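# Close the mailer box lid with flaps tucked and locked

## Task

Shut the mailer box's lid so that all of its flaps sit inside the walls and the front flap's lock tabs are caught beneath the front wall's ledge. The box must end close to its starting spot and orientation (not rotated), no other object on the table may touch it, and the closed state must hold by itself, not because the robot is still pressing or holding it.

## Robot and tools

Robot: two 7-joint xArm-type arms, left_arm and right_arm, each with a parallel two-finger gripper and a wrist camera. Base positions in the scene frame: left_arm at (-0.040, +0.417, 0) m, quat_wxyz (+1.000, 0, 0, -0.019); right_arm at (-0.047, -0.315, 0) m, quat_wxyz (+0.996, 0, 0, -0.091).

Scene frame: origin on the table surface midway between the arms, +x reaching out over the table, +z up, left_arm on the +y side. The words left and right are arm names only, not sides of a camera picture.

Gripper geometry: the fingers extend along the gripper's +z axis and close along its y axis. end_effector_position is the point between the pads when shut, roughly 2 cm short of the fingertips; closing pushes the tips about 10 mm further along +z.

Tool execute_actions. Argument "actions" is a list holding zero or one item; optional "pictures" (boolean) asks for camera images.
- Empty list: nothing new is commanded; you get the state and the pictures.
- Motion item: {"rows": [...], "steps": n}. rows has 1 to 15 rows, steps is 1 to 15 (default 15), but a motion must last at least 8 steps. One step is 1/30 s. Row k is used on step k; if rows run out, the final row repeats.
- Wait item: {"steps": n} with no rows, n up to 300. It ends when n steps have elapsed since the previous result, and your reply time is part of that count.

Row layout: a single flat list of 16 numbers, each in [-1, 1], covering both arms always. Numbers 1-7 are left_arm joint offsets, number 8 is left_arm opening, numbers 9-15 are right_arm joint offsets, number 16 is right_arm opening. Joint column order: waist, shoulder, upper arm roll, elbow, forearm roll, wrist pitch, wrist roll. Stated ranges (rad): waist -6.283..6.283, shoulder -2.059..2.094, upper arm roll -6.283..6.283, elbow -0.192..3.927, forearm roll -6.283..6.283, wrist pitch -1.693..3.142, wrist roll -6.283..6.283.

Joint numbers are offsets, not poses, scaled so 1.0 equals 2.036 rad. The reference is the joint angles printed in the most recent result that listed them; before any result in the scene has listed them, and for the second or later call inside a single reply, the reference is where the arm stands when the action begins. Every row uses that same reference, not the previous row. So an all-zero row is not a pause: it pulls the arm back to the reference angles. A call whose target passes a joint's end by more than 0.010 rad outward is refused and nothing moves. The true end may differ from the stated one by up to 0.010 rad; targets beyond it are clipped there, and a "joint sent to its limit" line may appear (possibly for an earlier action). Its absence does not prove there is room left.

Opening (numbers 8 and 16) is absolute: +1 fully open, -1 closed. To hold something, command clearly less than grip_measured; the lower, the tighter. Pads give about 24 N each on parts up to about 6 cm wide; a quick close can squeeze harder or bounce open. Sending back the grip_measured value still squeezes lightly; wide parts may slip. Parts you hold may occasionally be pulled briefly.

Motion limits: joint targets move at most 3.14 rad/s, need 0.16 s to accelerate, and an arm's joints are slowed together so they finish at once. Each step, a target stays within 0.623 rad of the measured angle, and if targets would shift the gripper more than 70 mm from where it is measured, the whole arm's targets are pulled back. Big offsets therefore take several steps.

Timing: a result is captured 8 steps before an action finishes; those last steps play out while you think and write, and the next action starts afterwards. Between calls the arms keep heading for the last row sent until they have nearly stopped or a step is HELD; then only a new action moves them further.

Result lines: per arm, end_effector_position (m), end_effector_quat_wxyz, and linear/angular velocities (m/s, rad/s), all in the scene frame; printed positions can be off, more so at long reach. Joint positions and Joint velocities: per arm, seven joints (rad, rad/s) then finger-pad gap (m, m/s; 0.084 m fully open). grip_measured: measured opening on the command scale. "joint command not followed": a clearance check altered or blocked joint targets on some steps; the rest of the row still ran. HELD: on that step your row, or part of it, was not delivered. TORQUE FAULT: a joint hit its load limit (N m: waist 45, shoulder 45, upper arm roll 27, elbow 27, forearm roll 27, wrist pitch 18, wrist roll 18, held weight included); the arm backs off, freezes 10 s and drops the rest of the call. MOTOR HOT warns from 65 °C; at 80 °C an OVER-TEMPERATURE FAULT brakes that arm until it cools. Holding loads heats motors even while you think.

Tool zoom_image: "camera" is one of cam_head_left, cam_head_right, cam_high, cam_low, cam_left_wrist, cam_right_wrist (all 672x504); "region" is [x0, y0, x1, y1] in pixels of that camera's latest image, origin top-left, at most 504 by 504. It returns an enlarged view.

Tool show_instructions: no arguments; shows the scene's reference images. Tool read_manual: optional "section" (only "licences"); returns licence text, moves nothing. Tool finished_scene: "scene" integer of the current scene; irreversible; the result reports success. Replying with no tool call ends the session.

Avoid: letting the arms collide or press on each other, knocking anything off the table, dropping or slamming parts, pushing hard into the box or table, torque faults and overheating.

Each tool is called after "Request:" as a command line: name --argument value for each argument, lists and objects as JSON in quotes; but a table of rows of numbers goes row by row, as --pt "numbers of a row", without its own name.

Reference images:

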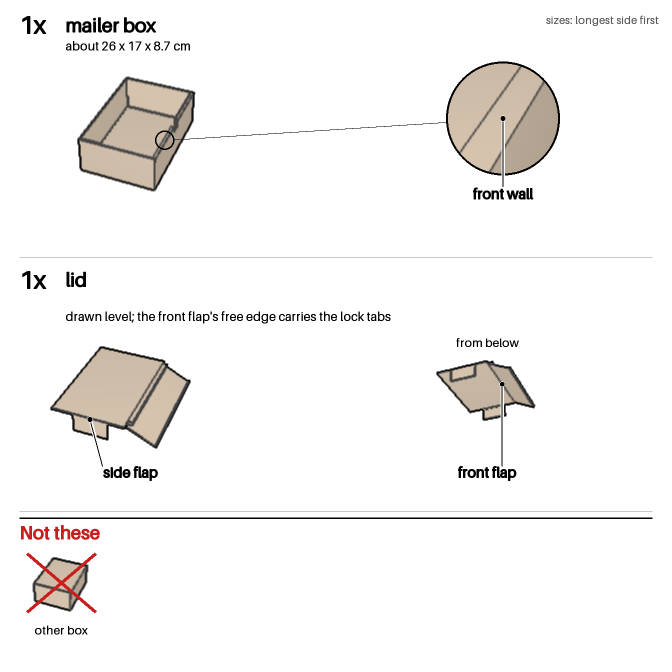

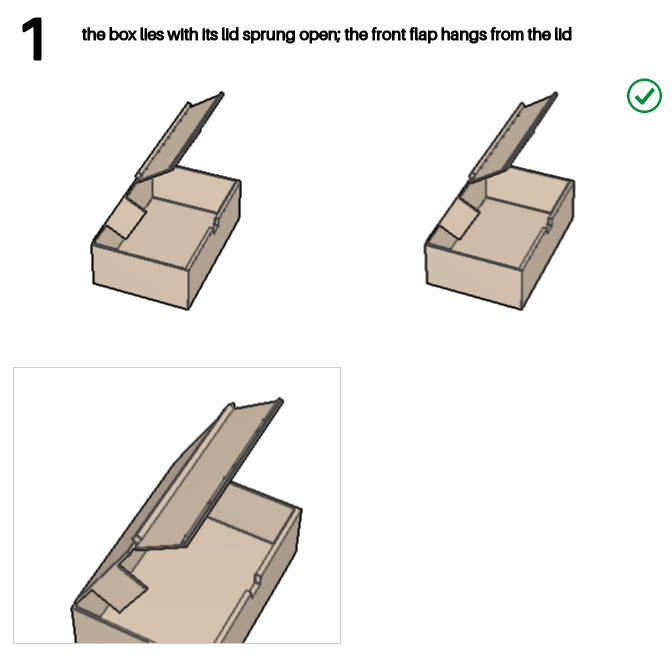

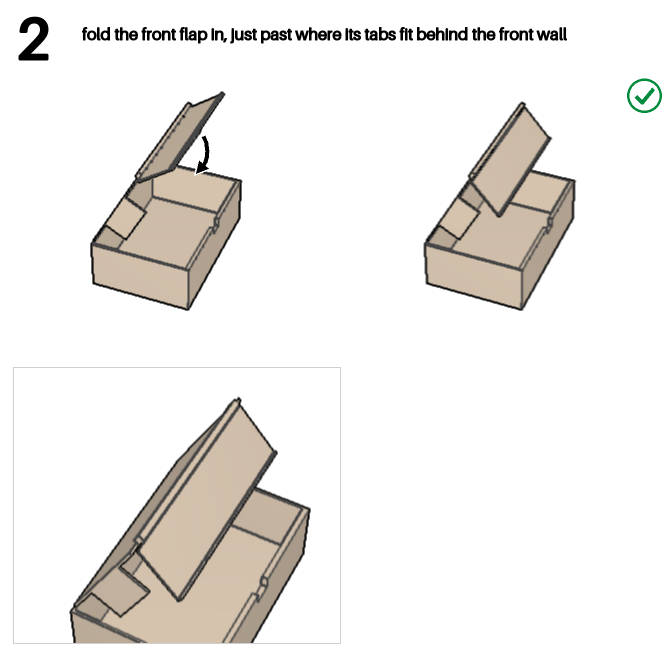

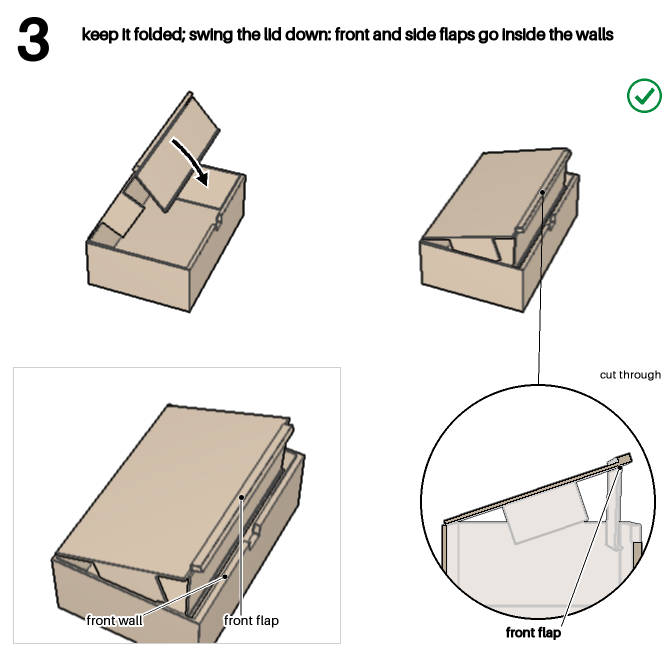

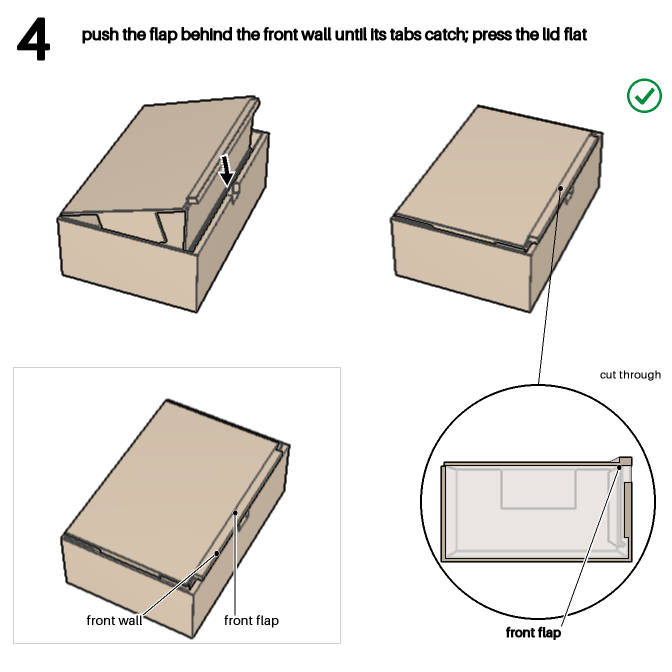

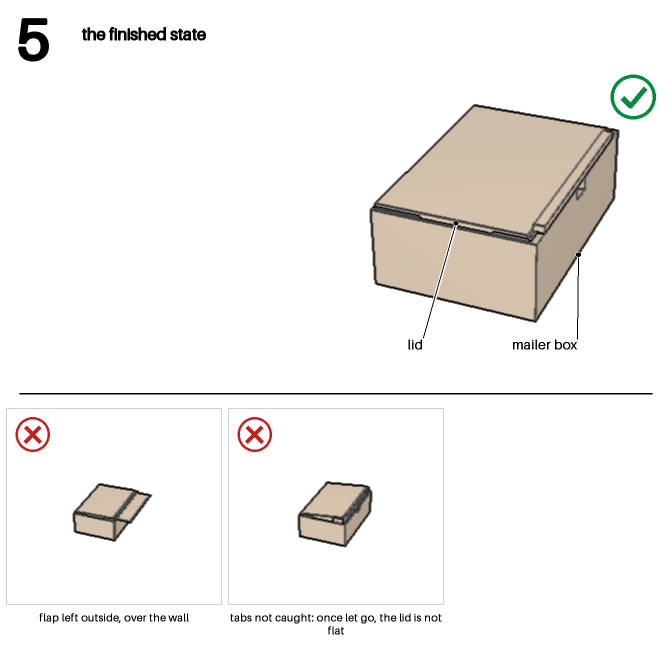

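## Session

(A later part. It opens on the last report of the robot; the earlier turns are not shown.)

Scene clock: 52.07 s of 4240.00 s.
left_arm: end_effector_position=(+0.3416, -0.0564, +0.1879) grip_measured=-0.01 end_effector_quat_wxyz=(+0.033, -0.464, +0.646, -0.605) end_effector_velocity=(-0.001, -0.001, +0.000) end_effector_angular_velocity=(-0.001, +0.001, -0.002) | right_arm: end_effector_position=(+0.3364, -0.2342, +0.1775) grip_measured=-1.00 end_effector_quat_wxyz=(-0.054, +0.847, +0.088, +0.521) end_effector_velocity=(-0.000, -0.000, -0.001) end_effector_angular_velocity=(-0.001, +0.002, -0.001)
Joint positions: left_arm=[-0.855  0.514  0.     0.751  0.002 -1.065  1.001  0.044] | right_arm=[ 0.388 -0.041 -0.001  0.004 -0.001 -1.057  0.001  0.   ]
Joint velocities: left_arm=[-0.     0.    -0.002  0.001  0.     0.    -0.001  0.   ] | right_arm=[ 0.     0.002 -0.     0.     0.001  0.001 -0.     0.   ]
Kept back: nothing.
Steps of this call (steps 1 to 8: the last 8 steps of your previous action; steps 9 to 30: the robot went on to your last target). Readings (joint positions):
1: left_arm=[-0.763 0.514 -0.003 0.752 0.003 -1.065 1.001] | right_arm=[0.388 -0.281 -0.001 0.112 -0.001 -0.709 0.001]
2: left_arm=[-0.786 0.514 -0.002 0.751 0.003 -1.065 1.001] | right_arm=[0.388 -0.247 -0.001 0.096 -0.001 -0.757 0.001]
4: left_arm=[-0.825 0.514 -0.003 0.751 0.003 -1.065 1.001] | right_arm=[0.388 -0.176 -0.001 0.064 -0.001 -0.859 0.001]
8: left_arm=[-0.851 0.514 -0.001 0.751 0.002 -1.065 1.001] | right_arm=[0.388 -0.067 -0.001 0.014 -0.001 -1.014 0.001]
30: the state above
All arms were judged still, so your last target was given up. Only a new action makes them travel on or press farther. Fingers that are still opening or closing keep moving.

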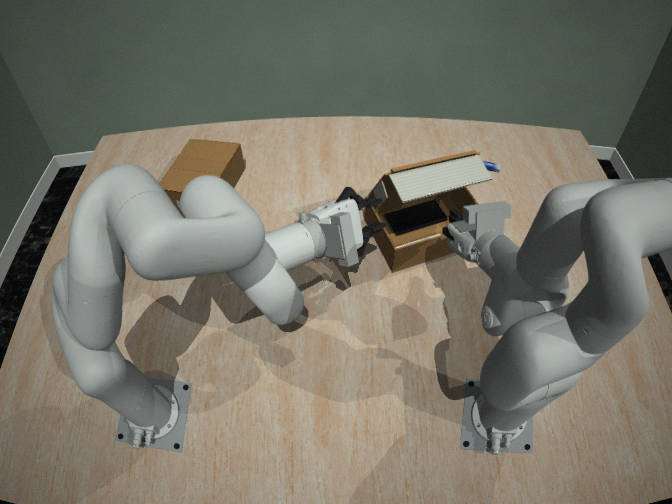

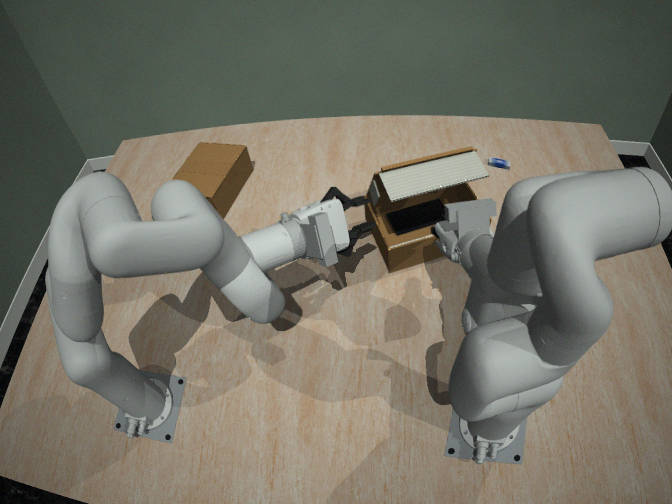

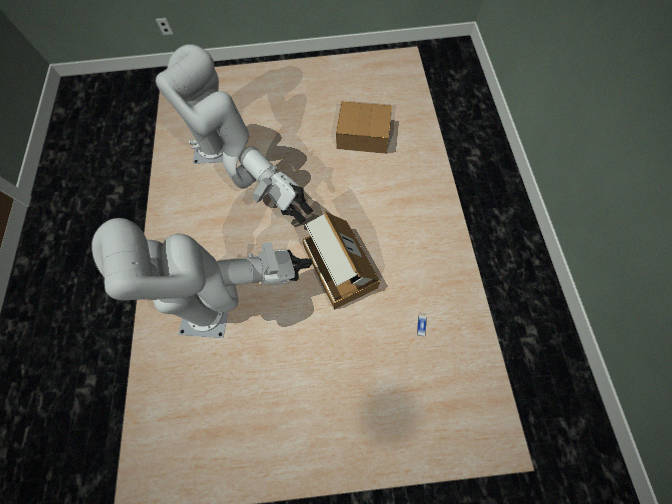

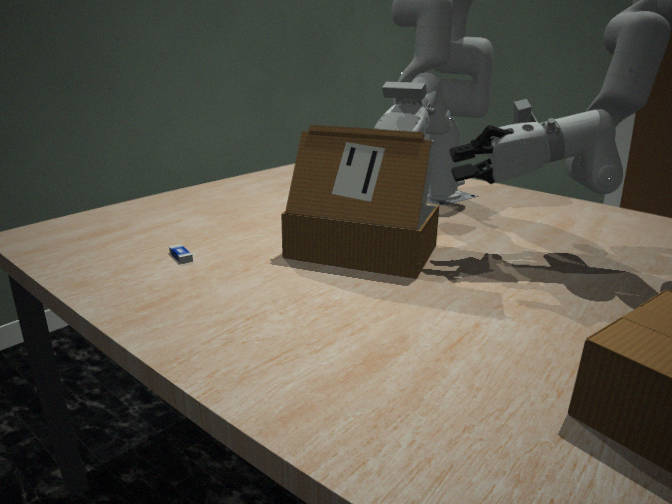

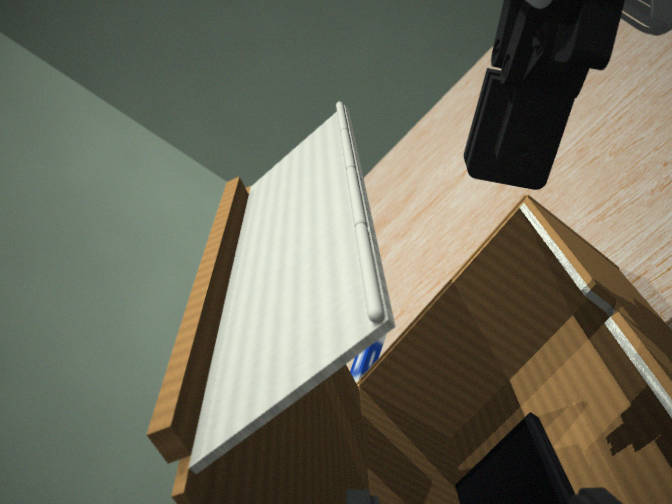

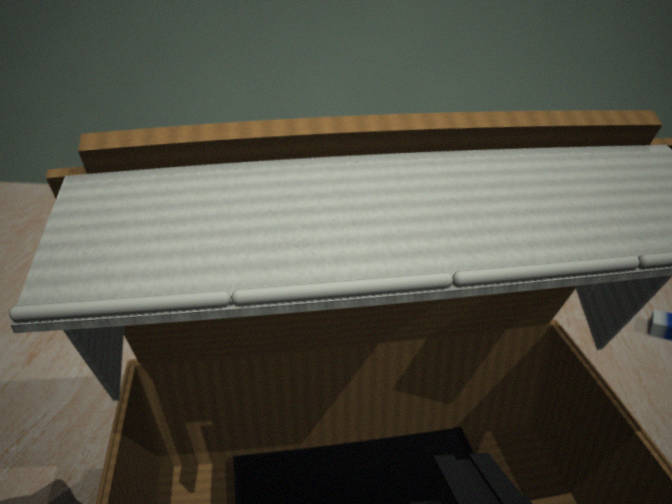

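Request:
execute_actions --actions '[{"rows":[[0,0,0,0,0,0,0,0,0,-0.188,0,0,0,0,0,-1]]}]'

Request:
execute_actions --actions '[{"steps":20}]'

Request:
execute_actions --actions '[{"rows":[[0,0,0,0,0,0,0,0,0,0,0,0.084,0,0.272,0,-1]]}]'

Request:
execute_actions --actions '[{"steps":20}]'

Request:
execute_actions --actions '[{"rows":[[0,0,0,0,0,0,0,0,0,0.018,0,0.001,0,-0.017,0,-1],[0,0,0,0,0,0,0,0,0,0.036,0,0.002,0,-0.034,0,-1],[0,0,0,0,0,0,0,0,0,0.055,0,0.003,0,-0.051,0,-1],[0,0,0,0,0,0,0,0,0,0.073,0,0.004,0,-0.069,0,-1],[0,0,0,0,0,0,0,0,0,0.091,0,0.005,0,-0.086,0,-1],[0,0,0,0,0,0,0,0,0,0.11,0,0.007,0,-0.103,0,-1],[0,0,0,0,0,0,0,0,0,0.128,0,0.008,0,-0.12,0,-1],[0,0,0,0,0,0,0,0,0,0.146,0,0.009,0,-0.137,0,-1],[0,0,0,0,0,0,0,0,0,0.164,0,0.01,0,-0.154,0,-1],[0,0,0,0,0,0,0,0,0,0.183,0,0.011,0,-0.172,0,-1],[0,0,0,0,0,0,0,0,0,0.2,0,0.012,0,-0.189,0,-1]]}]'

Request:
execute_actions --actions '[{"steps":25}]' --pictures true

Scene clock: 53.30 s of 4240.00 s.
left_arm: end_effector_position=(+0.3416, -0.0564, +0.1879) grip_measured=-0.01 end_effector_quat_wxyz=(+0.033, -0.464, +0.646, -0.605) end_effector_velocity=(-0.001, -0.000, -0.000) end_effector_angular_velocity=(+0.001, +0.001, -0.002) | right_arm: end_effector_position=(+0.3462, -0.2322, +0.2492) grip_measured=-1.00 end_effector_quat_wxyz=(-0.062, +0.797, +0.082, +0.595) end_effector_velocity=(+0.023, +0.004, +0.455) end_effector_angular_velocity=(+0.232, -1.108, -0.003)
Joint positions: left_arm=[-0.855  0.514  0.     0.751  0.002 -1.065  1.001  0.044] | right_arm=[ 0.388 -0.22  -0.001  0.005 -0.001 -1.057  0.001  0.   ]
Joint velocities: left_arm=[-0.    -0.    -0.    -0.001  0.001  0.    -0.    -0.   ] | right_arm=[-0.002 -1.117 -0.001  0.011  0.    -0.005 -0.     0.   ]
Steps of this call (steps 1 to 30: nothing new was sent; steps 31 to 37: the first 7 steps of this action). Readings (joint positions):
31: left_arm=[-0.855 0.514 0.000 0.751 0.002 -1.065 1.001] | right_arm=[0.388 -0.041 -0.001 0.004 -0.001 -1.057 0.001]
32: left_arm=[-0.855 0.514 0.000 0.751 0.002 -1.065 1.001] | right_arm=[0.388 -0.047 -0.001 0.004 -0.001 -1.056 0.001]
34: left_arm=[-0.855 0.514 0.000 0.751 0.002 -1.065 1.001] | right_arm=[0.388 -0.100 -0.001 0.002 -0.001 -1.056 0.001]
37: the state above

Scene clock: 53.97 s of 4240.00 s.
left_arm: end_effector_position=(+0.3416, -0.0564, +0.1879) grip_measured=-0.01 end_effector_quat_wxyz=(+0.033, -0.464, +0.646, -0.605) end_effector_velocity=(-0.001, -0.001, -0.000) end_effector_angular_velocity=(-0.000, +0.001, -0.002) | right_arm: end_effector_position=(+0.3413, -0.2332, +0.3301) grip_measured=-1.00 end_effector_quat_wxyz=(-0.070, +0.733, +0.076, +0.672) end_effector_velocity=(-0.000, +0.000, +0.002) end_effector_angular_velocity=(+0.001, -0.006, +0.001)
Joint positions: left_arm=[-0.855  0.514  0.     0.751  0.002 -1.065  1.001  0.044] | right_arm=[ 0.388 -0.423 -0.001  0.004 -0.001 -1.057  0.001  0.   ]
Joint velocities: left_arm=[-0.001  0.    -0.001  0.    -0.     0.    -0.    -0.   ] | right_arm=[ 0.001 -0.004 -0.     0.001  0.    -0.001 -0.     0.   ]
Kept back: nothing.
Steps of this call (steps 1 to 8: the last 8 steps of your previous action; steps 9 to 20: the robot went on to your last target). Readings (joint positions):
1: left_arm=[-0.855 0.514 0.000 0.751 0.002 -1.065 1.001] | right_arm=[0.388 -0.256 -0.001 0.005 -0.001 -1.057 0.001]
2: left_arm=[-0.855 0.514 0.000 0.751 0.002 -1.065 1.001] | right_arm=[0.388 -0.293 -0.001 0.005 -0.001 -1.057 0.001]
4: left_arm=[-0.855 0.514 0.000 0.751 0.002 -1.065 1.001] | right_arm=[0.388 -0.359 -0.001 0.005 -0.001 -1.058 0.001]
8: left_arm=[-0.855 0.514 0.000 0.751 0.002 -1.065 1.001] | right_arm=[0.388 -0.414 -0.001 0.005 -0.001 -1.057 0.001]
20: the state above

Scene clock: 54.20 s of 4240.00 s.
left_arm: end_effector_position=(+0.3416, -0.0564, +0.1879) grip_measured=-0.01 end_effector_quat_wxyz=(+0.033, -0.464, +0.646, -0.605) end_effector_velocity=(+0.000, +0.000, +0.000) end_effector_angular_velocity=(-0.000, -0.000, +0.000) | right_arm: end_effector_position=(+0.3702, -0.2272, +0.2980) grip_measured=-1.00 end_effector_quat_wxyz=(-0.062, +0.796, +0.082, +0.596) end_effector_velocity=(+0.206, +0.043, -0.235) end_effector_angular_velocity=(-0.329, +1.570, -0.001)
Joint positions: left_arm=[-0.855  0.514  0.     0.751  0.002 -1.065  1.001  0.044] | right_arm=[ 0.388 -0.423 -0.001  0.093 -0.001 -0.769  0.001  0.   ]
Joint velocities: left_arm=[-0. -0.  0.  0. -0. -0.  0. -0.] | right_arm=[ 0.001  0.009 -0.     0.797  0.001  2.392  0.001  0.   ]
Steps of this call (steps 1 to 7: the first 7 steps of this action). Readings (joint positions):
1: left_arm=[-0.855 0.514 0.000 0.751 0.002 -1.065 1.001] | right_arm=[0.388 -0.423 -0.001 0.004 -0.001 -1.056 0.001]
2: left_arm=[-0.855 0.514 0.000 0.751 0.002 -1.065 1.001] | right_arm=[0.388 -0.423 -0.001 0.006 -0.001 -1.048 0.001]
4: left_arm=[-0.855 0.514 0.000 0.751 0.002 -1.065 1.001] | right_arm=[0.388 -0.423 -0.001 0.024 -0.001 -0.986 0.001]
7: the state above

Scene clock: 54.87 s of 4240.00 s.
left_arm: end_effector_position=(+0.3416, -0.0564, +0.1879) grip_measured=-0.01 end_effector_quat_wxyz=(+0.033, -0.464, +0.646, -0.605) end_effector_velocity=(-0.000, -0.000, +0.000) end_effector_angular_velocity=(-0.001, +0.000, -0.001) | right_arm: end_effector_position=(+0.3864, -0.2239, +0.2703) grip_measured=-1.00 end_effector_quat_wxyz=(-0.054, +0.848, +0.088, +0.520) end_effector_velocity=(+0.001, -0.001, +0.001) end_effector_angular_velocity=(+0.001, -0.003, -0.002)
Joint positions: left_arm=[-0.855  0.514  0.     0.751  0.002 -1.065  1.001  0.044] | right_arm=[ 0.388 -0.423 -0.001  0.175 -0.001 -0.503  0.001  0.   ]
Joint velocities: left_arm=[-0.    -0.    -0.001  0.001  0.     0.001 -0.001  0.   ] | right_arm=[-0.002 -0.002  0.     0.001 -0.     0.     0.     0.   ]
Kept back: nothing.
Steps of this call (steps 1 to 8: the last 8 steps of your previous action; steps 9 to 20: the robot went on to your last target). Readings (joint positions):
1: left_arm=[-0.855 0.514 0.000 0.751 0.002 -1.065 1.001] | right_arm=[0.388 -0.423 -0.001 0.118 -0.001 -0.693 0.001]
2: left_arm=[-0.855 0.514 0.000 0.751 0.002 -1.065 1.001] | right_arm=[0.388 -0.423 -0.001 0.139 -0.001 -0.629 0.001]
4: left_arm=[-0.855 0.514 0.000 0.751 0.002 -1.065 1.001] | right_arm=[0.388 -0.423 -0.001 0.164 -0.001 -0.549 0.001]
8: left_arm=[-0.855 0.514 0.000 0.751 0.002 -1.065 1.001] | right_arm=[0.388 -0.423 -0.001 0.173 -0.001 -0.509 0.001]
20: the state above

Scene clock: 55.10 s of 4240.00 s.
left_arm: end_effector_position=(+0.3416, -0.0564, +0.1879) grip_measured=-0.01 end_effector_quat_wxyz=(+0.033, -0.464, +0.646, -0.605) end_effector_velocity=(+0.000, -0.000, +0.000) end_effector_angular_velocity=(+0.001, -0.001, -0.001) | right_arm: end_effector_position=(+0.3925, -0.2226, +0.2506) grip_measured=-1.00 end_effector_quat_wxyz=(-0.054, +0.847, +0.088, +0.521) end_effector_velocity=(+0.038, +0.009, -0.180) end_effector_angular_velocity=(-0.007, +0.037, +0.001)
Joint positions: left_arm=[-0.855  0.514  0.     0.751  0.002 -1.065  1.001  0.044] | right_arm=[ 0.388 -0.308 -0.001  0.182 -0.001 -0.612  0.001  0.   ]
Joint velocities: left_arm=[ 0.001 -0.    -0.     0.     0.002  0.     0.001 -0.   ] | right_arm=[ 0.     0.951  0.001  0.049 -0.    -0.865  0.001  0.   ]
Steps of this call (steps 1 to 7: the first 7 steps of this action). Readings (joint positions):
1: left_arm=[-0.855 0.514 0.000 0.751 0.002 -1.065 1.001] | right_arm=[0.388 -0.423 -0.001 0.175 -0.001 -0.504 0.001]
2: left_arm=[-0.855 0.514 0.000 0.751 0.002 -1.065 1.001] | right_arm=[0.388 -0.418 -0.001 0.176 -0.001 -0.509 0.001]
4: left_arm=[-0.855 0.514 0.000 0.751 0.002 -1.065 1.001] | right_arm=[0.388 -0.389 -0.001 0.178 -0.001 -0.538 0.001]
7: the state above

Scene clock: 55.93 s of 4240.00 s.
left_arm: end_effector_position=(+0.3416, -0.0564, +0.1879) grip_measured=-0.01 end_effector_quat_wxyz=(+0.033, -0.464, +0.646, -0.605) end_effector_velocity=(+0.000, +0.000, -0.000) end_effector_angular_velocity=(+0.001, +0.000, +0.001) | right_arm: end_effector_position=(+0.3985, -0.2213, +0.1975) grip_measured=-1.00 end_effector_quat_wxyz=(-0.054, +0.847, +0.088, +0.521) end_effector_velocity=(-0.000, +0.000, -0.001) end_effector_angular_velocity=(-0.000, +0.002, +0.001)
Joint positions: left_arm=[-0.855  0.514  0.     0.751  0.002 -1.065  1.001  0.044] | right_arm=[ 0.388 -0.016 -0.001  0.199 -0.001 -0.888  0.001  0.   ]
Joint velocities: left_arm=[-0.    -0.     0.    -0.    -0.     0.001  0.     0.   ] | right_arm=[ 0.001  0.    -0.    -0.    -0.     0.002  0.     0.   ]
Kept back: nothing.
Steps of this call (steps 1 to 8: the last 8 steps of your previous action; steps 9 to 25: the robot went on to your last target). Readings (joint positions):
1: left_arm=[-0.855 0.514 0.000 0.751 0.002 -1.065 1.001] | right_arm=[0.388 -0.275 -0.001 0.184 -0.001 -0.642 0.001]
2: left_arm=[-0.855 0.514 0.000 0.751 0.002 -1.065 1.001] | right_arm=[0.388 -0.241 -0.001 0.186 -0.001 -0.674 0.001]
4: left_arm=[-0.855 0.514 0.000 0.751 0.002 -1.065 1.001] | right_arm=[0.388 -0.171 -0.001 0.190 -0.001 -0.740 0.001]
8: left_arm=[-0.855 0.514 0.000 0.751 0.002 -1.065 1.001] | right_arm=[0.388 -0.050 -0.001 0.196 -0.001 -0.852 0.001]
25: the state above

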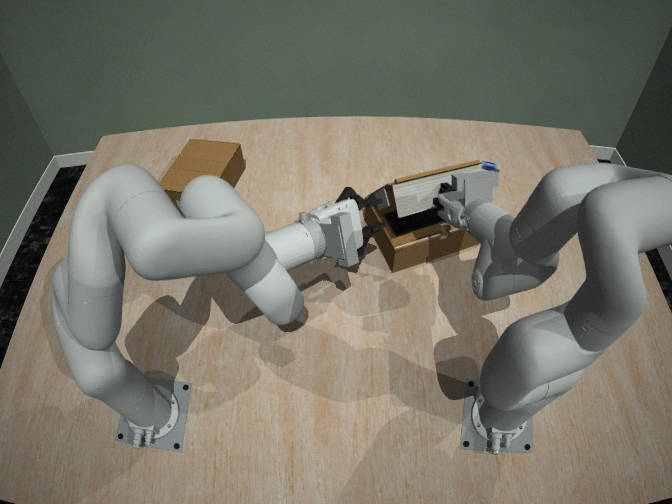

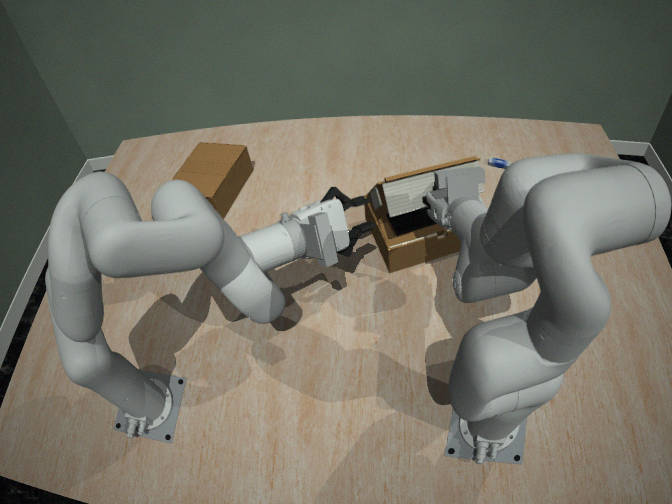

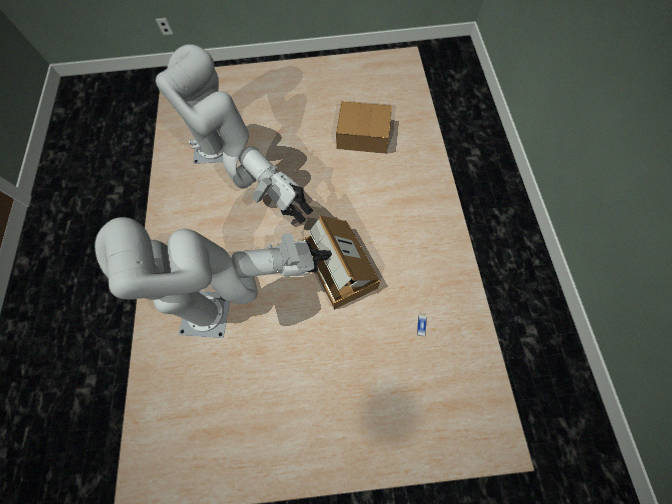

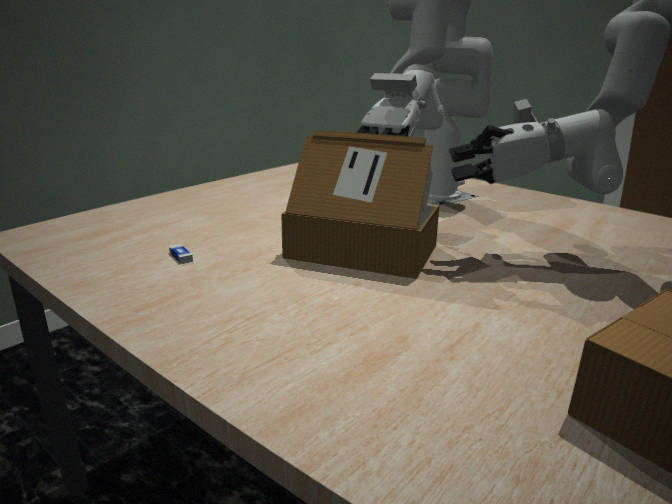

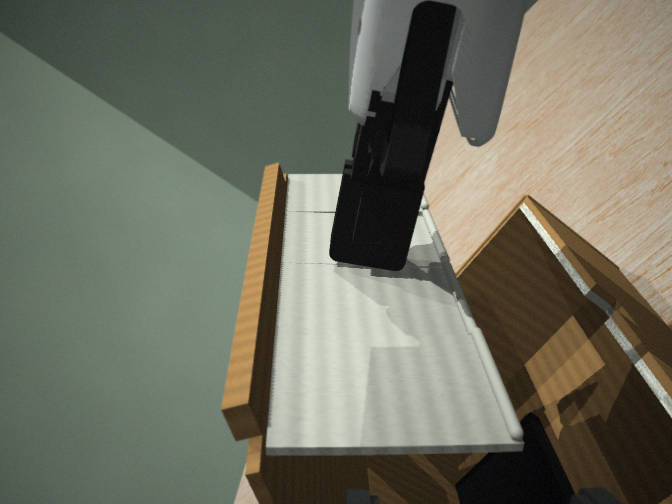

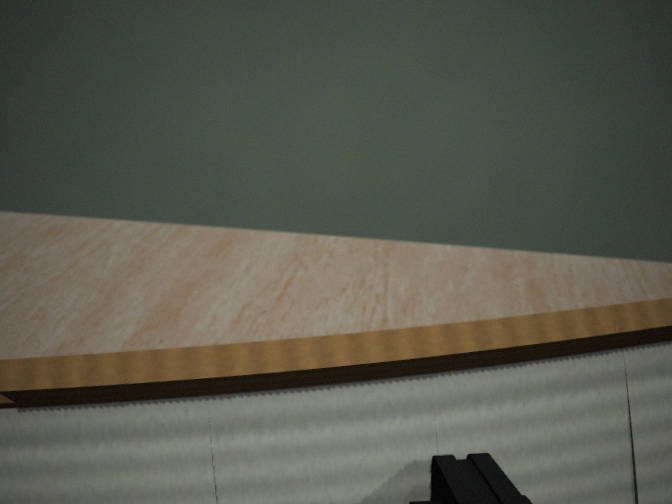

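Request:
execute_actions --actions '[{"rows":[[0.061,0,0,0,0,0,0,-1,0,0,0,0,0,0,0,-1]]}]'

Request:
execute_actions --actions '[{"rows":[[0,0.017,0,0.219,0,0.35,0,-1,0,0,0,0,0,0,0,-1]]}]'

Request:
execute_actions --actions '[{"steps":25}]'

Request:
execute_actions --actions '[{"rows":[[-0.005,-0.001,0,-0.006,0,-0.005,0,-1,0,0,0,0,0,0,0,-1],[-0.009,-0.002,0,-0.012,0,-0.01,0,-1,0,0,0,0,0,0,0,-1],[-0.013,-0.003,0,-0.017,0,-0.014,0,-1,0,0,0,0,0,0,0,-1],[-0.016,-0.004,0,-0.021,0,-0.017,0,-1,0,0.016,0,0.001,0,-0.015,0,-1],[-0.019,-0.004,0,-0.025,0,-0.02,0,-1,0,0.033,0,0.002,0,-0.031,0,-1],[-0.022,-0.005,0,-0.029,0,-0.024,0,-1,0,0.05,0,0.003,0,-0.046,0,-1],[-0.026,-0.006,0,-0.033,0,-0.027,0,-1,0,0.066,0,0.004,0,-0.062,0,-1],[-0.029,-0.006,0,-0.037,0,-0.031,0,-1,0,0.083,0,0.005,0,-0.077,0,-1],[-0.032,-0.007,0,-0.041,0,-0.034,0,-1,0,0.1,0,0.006,0,-0.092,0,-1],[-0.035,-0.008,0,-0.045,0,-0.037,0,-1,0,0.116,0,0.007,0,-0.108,0,-1],[-0.038,-0.008,0,-0.049,0,-0.041,0,-1,0,0.132,0,0.008,0,-0.123,0,-1],[-0.042,-0.009,0,-0.054,0,-0.044,0,-1,0,0.149,0,0.009,0,-0.139,0,-1],[-0.045,-0.01,0,-0.058,0,-0.048,0,-1,0,0.165,0,0.01,0,-0.154,0,-1]]}]'

Request:
execute_actions --actions '[{"steps":25}]' --pictures true

Scene clock: 57.33 s of 4240.00 s.
left_arm: end_effector_position=(+0.3944, -0.0087, +0.1880) grip_measured=-1.00 end_effector_quat_wxyz=(+0.069, -0.500, +0.618, -0.602) end_effector_velocity=(+0.175, +0.181, -0.003) end_effector_angular_velocity=(+0.031, -0.022, +0.417) | right_arm: end_effector_position=(+0.3985, -0.2213, +0.1975) grip_measured=-1.00 end_effector_quat_wxyz=(-0.054, +0.847, +0.088, +0.521) end_effector_velocity=(-0.000, +0.000, -0.000) end_effector_angular_velocity=(-0.000, +0.001, +0.000)
Joint positions: left_arm=[-0.745  0.514  0.007  0.752  0.001 -1.065  1.001  0.   ] | right_arm=[ 0.388 -0.016 -0.001  0.199 -0.001 -0.888  0.001  0.   ]
Joint velocities: left_arm=[ 0.329  0.001  0.084 -0.006 -0.015 -0.001 -0.     0.   ] | right_arm=[ 0.001  0.    -0.    -0.     0.     0.001 -0.     0.   ]
Steps of this call (steps 1 to 15: the robot went on to your last target; steps 16 to 35: nothing new was sent; steps 36 to 42: the first 7 steps of this action). Readings (joint positions):
36: left_arm=[-0.854 0.514 -0.000 0.751 0.002 -1.065 1.001] | right_arm=[0.388 -0.016 -0.001 0.199 -0.001 -0.888 0.001]
37: left_arm=[-0.849 0.514 -0.002 0.751 0.003 -1.065 1.001] | right_arm=[0.388 -0.016 -0.001 0.199 -0.001 -0.888 0.001]
39: left_arm=[-0.808 0.514 -0.007 0.751 0.003 -1.065 1.001] | right_arm=[0.388 -0.016 -0.001 0.199 -0.001 -0.888 0.001]
42: the state above

Scene clock: 57.83 s of 4240.00 s.
left_arm: end_effector_position=(+0.4329, -0.0420, +0.1888) grip_measured=-1.00 end_effector_quat_wxyz=(+0.065, -0.521, +0.638, -0.563) end_effector_velocity=(+0.262, -0.260, +0.044) end_effector_angular_velocity=(+0.544, +0.558, -0.006) | right_arm: end_effector_position=(+0.3985, -0.2213, +0.1975) grip_measured=-1.00 end_effector_quat_wxyz=(-0.054, +0.847, +0.088, +0.521) end_effector_velocity=(+0.000, -0.000, -0.000) end_effector_angular_velocity=(+0.000, -0.000, -0.001)
Joint positions: left_arm=[-0.732  0.529 -0.001  0.926  0.002 -0.809  1.001  0.   ] | right_arm=[ 0.388 -0.016 -0.001  0.199 -0.001 -0.888  0.001  0.   ]
Joint velocities: left_arm=[-0.002  0.074 -0.005  1.358  0.001  2.064 -0.001  0.   ] | right_arm=[-0.     0.001  0.     0.     0.001 -0.001  0.     0.   ]
Steps of this call (steps 1 to 8: the last 8 steps of your previous action; steps 9 to 15: the first 7 steps of this action, its rows measured from where the robot was after step 8). Readings (joint positions):
8: left_arm=[-0.732 0.514 -0.001 0.751 0.003 -1.065 1.001] | right_arm=[0.388 -0.016 -0.001 0.199 -0.001 -0.888 0.001]
9: left_arm=[-0.732 0.514 -0.001 0.752 0.002 -1.064 1.001] | right_arm=[0.388 -0.016 -0.001 0.199 -0.001 -0.888 0.001]
10: left_arm=[-0.732 0.515 -0.001 0.756 0.002 -1.056 1.001] | right_arm=[0.388 -0.016 -0.001 0.199 -0.001 -0.888 0.001]
12: left_arm=[-0.732 0.519 -0.001 0.796 0.002 -0.995 1.001] | right_arm=[0.388 -0.016 -0.001 0.199 -0.001 -0.888 0.001]
15: the state above

Scene clock: 58.67 s of 4240.00 s.
left_arm: end_effector_position=(+0.4757, -0.0838, +0.1913) grip_measured=-1.00 end_effector_quat_wxyz=(+0.055, -0.554, +0.680, -0.476) end_effector_velocity=(+0.000, -0.000, +0.001) end_effector_angular_velocity=(-0.001, -0.000, -0.000) | right_arm: end_effector_position=(+0.3985, -0.2213, +0.1975) grip_measured=-1.00 end_effector_quat_wxyz=(-0.054, +0.847, +0.088, +0.521) end_effector_velocity=(-0.000, +0.000, -0.000) end_effector_angular_velocity=(+0.000, +0.001, +0.001)
Joint positions: left_arm=[-0.732  0.549 -0.001  1.197  0.003 -0.353  1.001  0.   ] | right_arm=[ 0.388 -0.016 -0.001  0.199 -0.001 -0.888  0.001  0.   ]
Joint velocities: left_arm=[ 0.001 -0.    -0.001  0.001  0.     0.    -0.     0.   ] | right_arm=[ 0.    -0.    -0.    -0.    -0.     0.001  0.     0.   ]
Kept back: nothing.
Steps of this call (steps 1 to 8: the last 8 steps of your previous action; steps 9 to 25: the robot went on to your last target). Readings (joint positions):
1: left_arm=[-0.732 0.531 -0.001 0.971 0.002 -0.738 1.001] | right_arm=[0.388 -0.016 -0.001 0.199 -0.001 -0.888 0.001]
2: left_arm=[-0.732 0.534 -0.001 1.015 0.002 -0.665 1.001] | right_arm=[0.388 -0.016 -0.001 0.199 -0.001 -0.888 0.001]
4: left_arm=[-0.732 0.541 -0.001 1.097 0.003 -0.528 1.001] | right_arm=[0.388 -0.016 -0.001 0.199 -0.001 -0.888 0.001]
8: left_arm=[-0.732 0.546 -0.001 1.183 0.003 -0.382 1.001] | right_arm=[0.388 -0.016 -0.001 0.199 -0.001 -0.888 0.001]
25: the state above

Scene clock: 58.90 s of 4240.00 s.
left_arm: end_effector_position=(+0.4551, -0.0921, +0.1842) grip_measured=-1.00 end_effector_quat_wxyz=(+0.048, -0.545, +0.688, -0.477) end_effector_velocity=(-0.158, -0.070, -0.054) end_effector_angular_velocity=(+0.005, +0.020, -0.229) | right_arm: end_effector_position=(+0.3988, -0.2213, +0.1927) grip_measured=-1.00 end_effector_quat_wxyz=(-0.054, +0.846, +0.087, +0.523) end_effector_velocity=(-0.006, -0.001, -0.112) end_effector_angular_velocity=(-0.004, +0.016, -0.000)
Joint positions: left_arm=[-0.761  0.543 -0.002  1.159  0.003 -0.383  1.001  0.   ] | right_arm=[ 0.388  0.015 -0.001  0.202 -0.001 -0.92   0.001  0.   ]
Joint velocities: left_arm=[-0.206 -0.036 -0.024 -0.253  0.002 -0.199  0.001  0.   ] | right_arm=[-0.     0.574  0.     0.036  0.001 -0.521 -0.001  0.   ]
Steps of this call (steps 1 to 7: the first 7 steps of this action). Readings (joint positions):
1: left_arm=[-0.732 0.549 -0.001 1.197 0.003 -0.353 1.001] | right_arm=[0.388 -0.016 -0.001 0.199 -0.001 -0.888 0.001]
2: left_arm=[-0.734 0.549 -0.001 1.195 0.002 -0.355 1.001] | right_arm=[0.388 -0.016 -0.001 0.199 -0.001 -0.888 0.001]
4: left_arm=[-0.741 0.546 0.000 1.184 0.002 -0.364 1.001] | right_arm=[0.388 -0.016 -0.001 0.199 -0.001 -0.889 0.001]
7: the state above

Scene clock: 59.73 s of 4240.00 s.
left_arm: end_effector_position=(+0.4095, -0.1076, +0.1702) grip_measured=-1.00 end_effector_quat_wxyz=(+0.033, -0.523, +0.705, -0.478) end_effector_velocity=(-0.000, -0.000, -0.000) end_effector_angular_velocity=(+0.001, -0.001, -0.002) | right_arm: end_effector_position=(+0.3869, -0.2237, +0.1345) grip_measured=-1.00 end_effector_quat_wxyz=(-0.054, +0.847, +0.088, +0.521) end_effector_velocity=(-0.001, -0.001, -0.002) end_effector_angular_velocity=(-0.002, +0.005, -0.002)
Joint positions: left_arm=[-0.824  0.529 -0.001  1.079  0.003 -0.45   1.001  0.   ] | right_arm=[ 0.388  0.319 -0.001  0.22  -0.001 -1.201  0.001  0.   ]
Joint velocities: left_arm=[-0.    -0.    -0.    -0.001  0.001 -0.001  0.001  0.   ] | right_arm=[-0.001  0.003 -0.    -0.001  0.001  0.001 -0.     0.   ]
Kept back: nothing.
Steps of this call (steps 1 to 8: the last 8 steps of your previous action; steps 9 to 25: the robot went on to your last target). Readings (joint positions):
1: left_arm=[-0.767 0.541 -0.002 1.151 0.003 -0.390 1.001] | right_arm=[0.388 0.036 -0.001 0.203 -0.001 -0.939 0.001]
2: left_arm=[-0.774 0.540 -0.002 1.143 0.003 -0.397 1.001] | right_arm=[0.388 0.062 -0.002 0.205 -0.001 -0.962 0.001]
4: left_arm=[-0.787 0.537 -0.002 1.127 0.003 -0.410 1.001] | right_arm=[0.388 0.120 -0.002 0.208 -0.001 -1.014 0.001]
8: left_arm=[-0.812 0.532 -0.002 1.094 0.003 -0.437 1.001] | right_arm=[0.388 0.246 -0.001 0.215 -0.001 -1.130 0.001]
25: the state above

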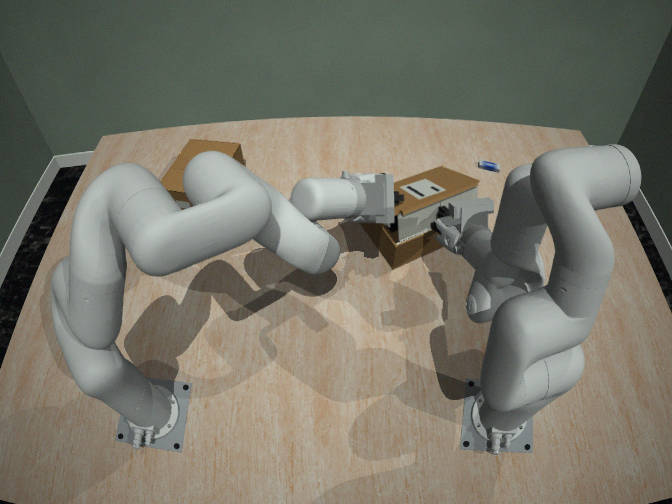

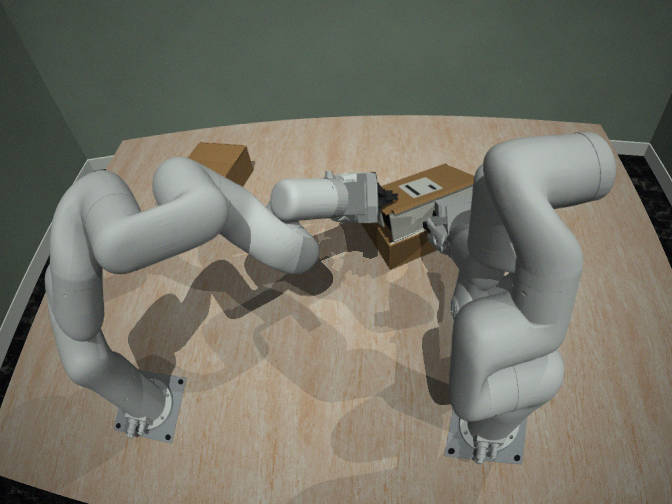

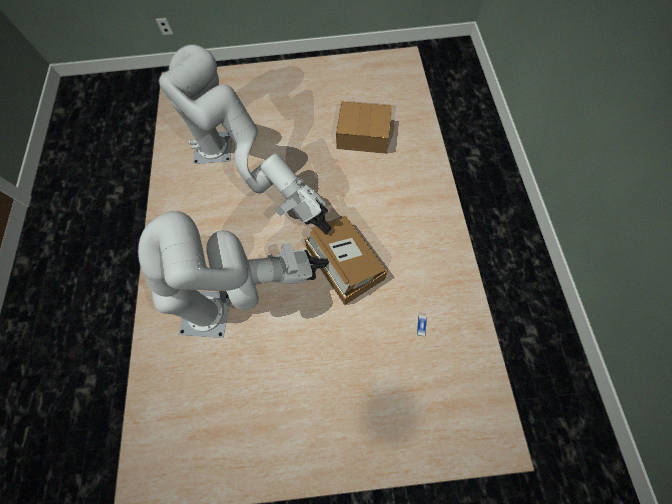

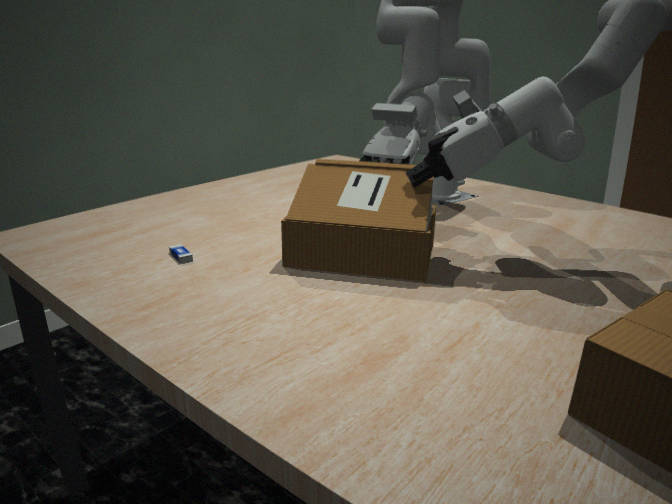

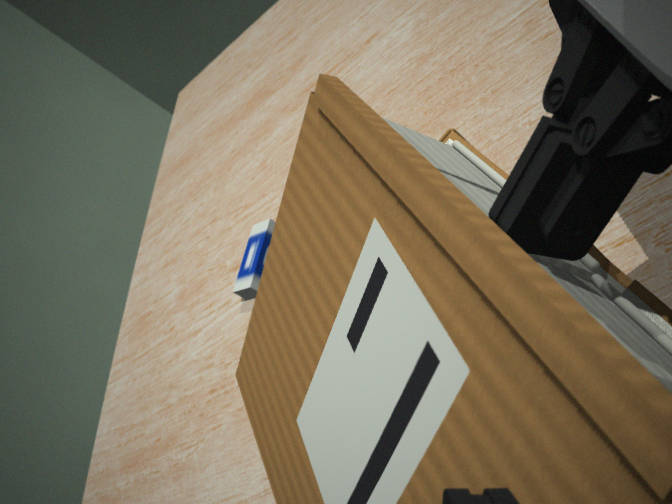

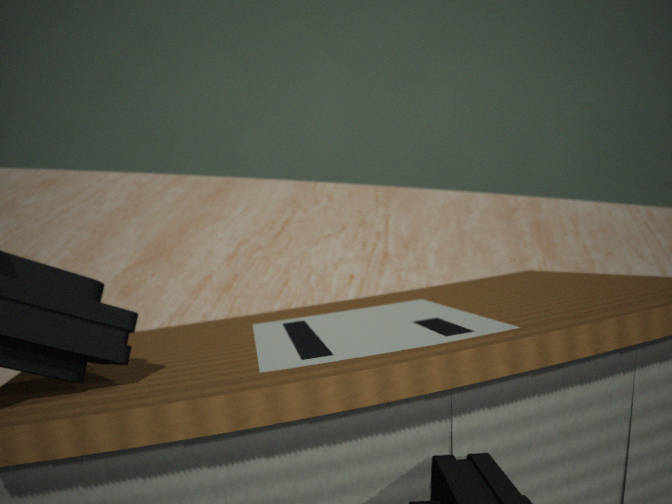

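Request:
execute_actions --actions '[]'

Scene clock: 60.60 s of 4240.00 s.
left_arm: end_effector_position=(+0.4094, -0.1077, +0.1702) grip_measured=-1.00 end_effector_quat_wxyz=(+0.033, -0.523, +0.705, -0.478) end_effector_velocity=(+0.001, +0.000, +0.000) end_effector_angular_velocity=(-0.001, +0.001, +0.002) | right_arm: end_effector_position=(+0.3868, -0.2237, +0.1343) grip_measured=-1.00 end_effector_quat_wxyz=(-0.054, +0.848, +0.088, +0.521) end_effector_velocity=(+0.000, -0.000, -0.000) end_effector_angular_velocity=(+0.000, +0.001, -0.001)
Joint positions: left_arm=[-0.824  0.529 -0.001  1.079  0.003 -0.45   1.001  0.   ] | right_arm=[ 0.388  0.32  -0.001  0.22  -0.001 -1.202  0.001  0.   ]
Joint velocities: left_arm=[ 0.001  0.     0.     0.    -0.002 -0.    -0.001  0.   ] | right_arm=[-0.    -0.001 -0.     0.     0.     0.002  0.001  0.   ]
Kept back: nothing.
Steps of this call (steps 1 to 15: the robot went on to your last target; steps 16 to 26: nothing new was sent). Readings (joint positions):
1: left_arm=[-0.824 0.529 -0.001 1.079 0.003 -0.450 1.001] | right_arm=[0.388 0.319 -0.001 0.220 -0.001 -1.201 0.001]
2: left_arm=[-0.824 0.529 -0.001 1.079 0.003 -0.450 1.001] | right_arm=[0.388 0.319 -0.001 0.220 -0.001 -1.201 0.001]
4: left_arm=[-0.824 0.529 -0.001 1.079 0.003 -0.450 1.001] | right_arm=[0.388 0.319 -0.001 0.220 -0.001 -1.202 0.001]
8: left_arm=[-0.824 0.529 -0.001 1.079 0.003 -0.450 1.001] | right_arm=[0.388 0.319 -0.001 0.220 -0.001 -1.202 0.001]
26: the state above
All arms were judged still, so your last target was given up. Only a new action makes them travel on or press farther. Fingers that are still opening or closing keep moving.

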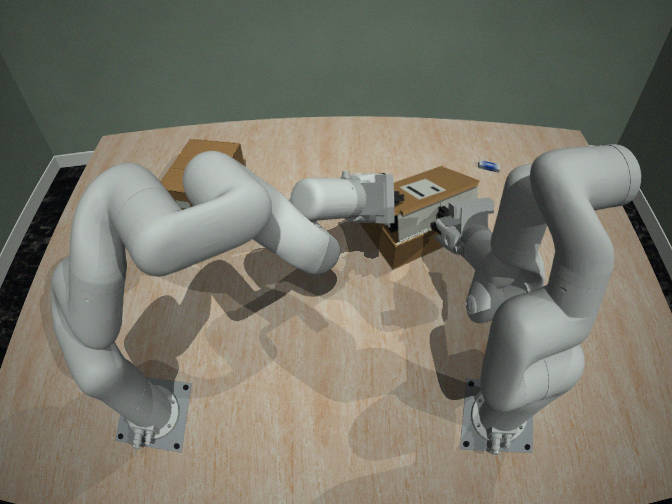

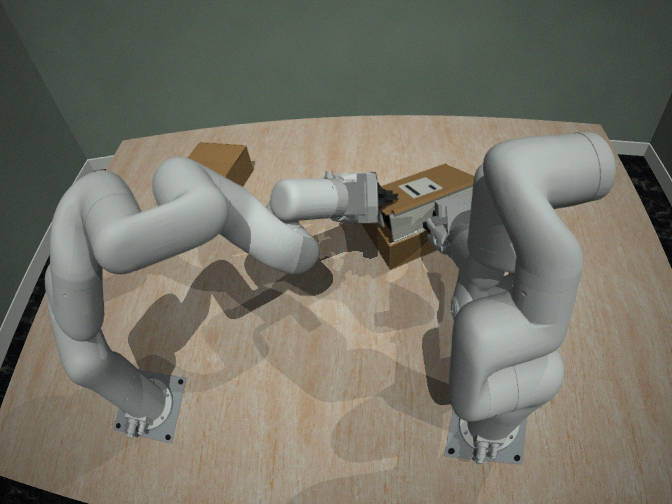

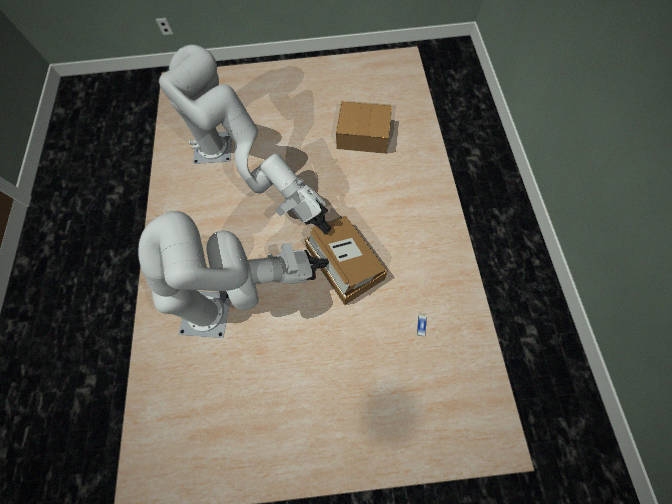

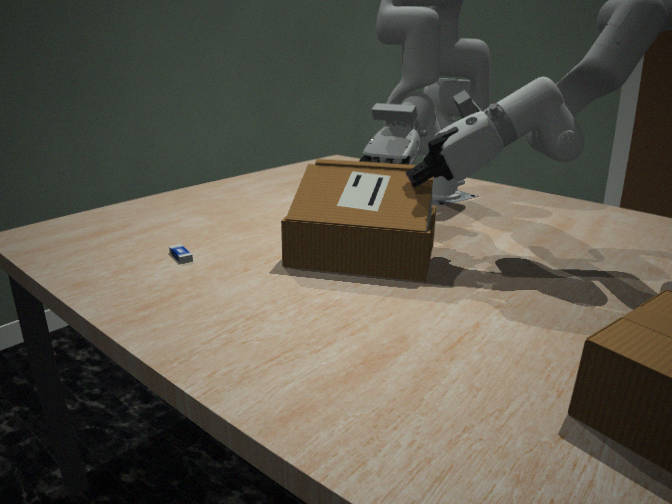

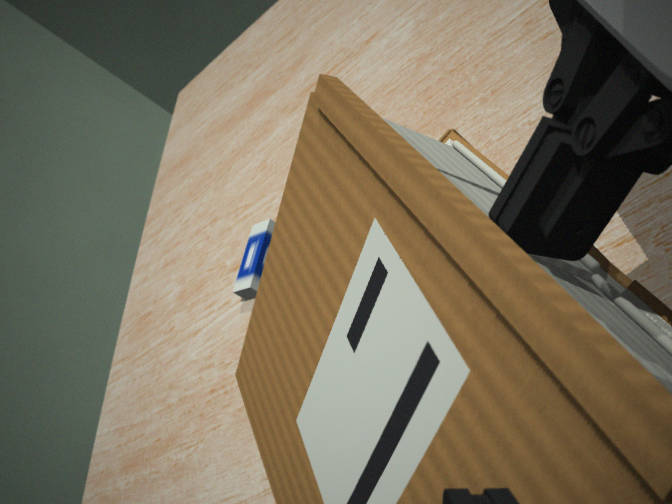

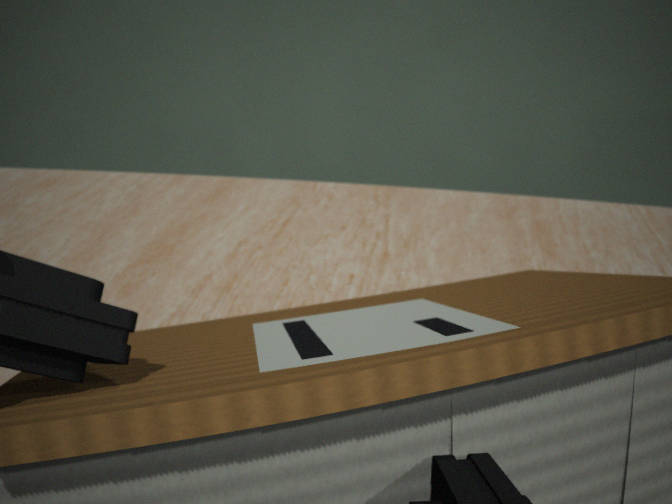

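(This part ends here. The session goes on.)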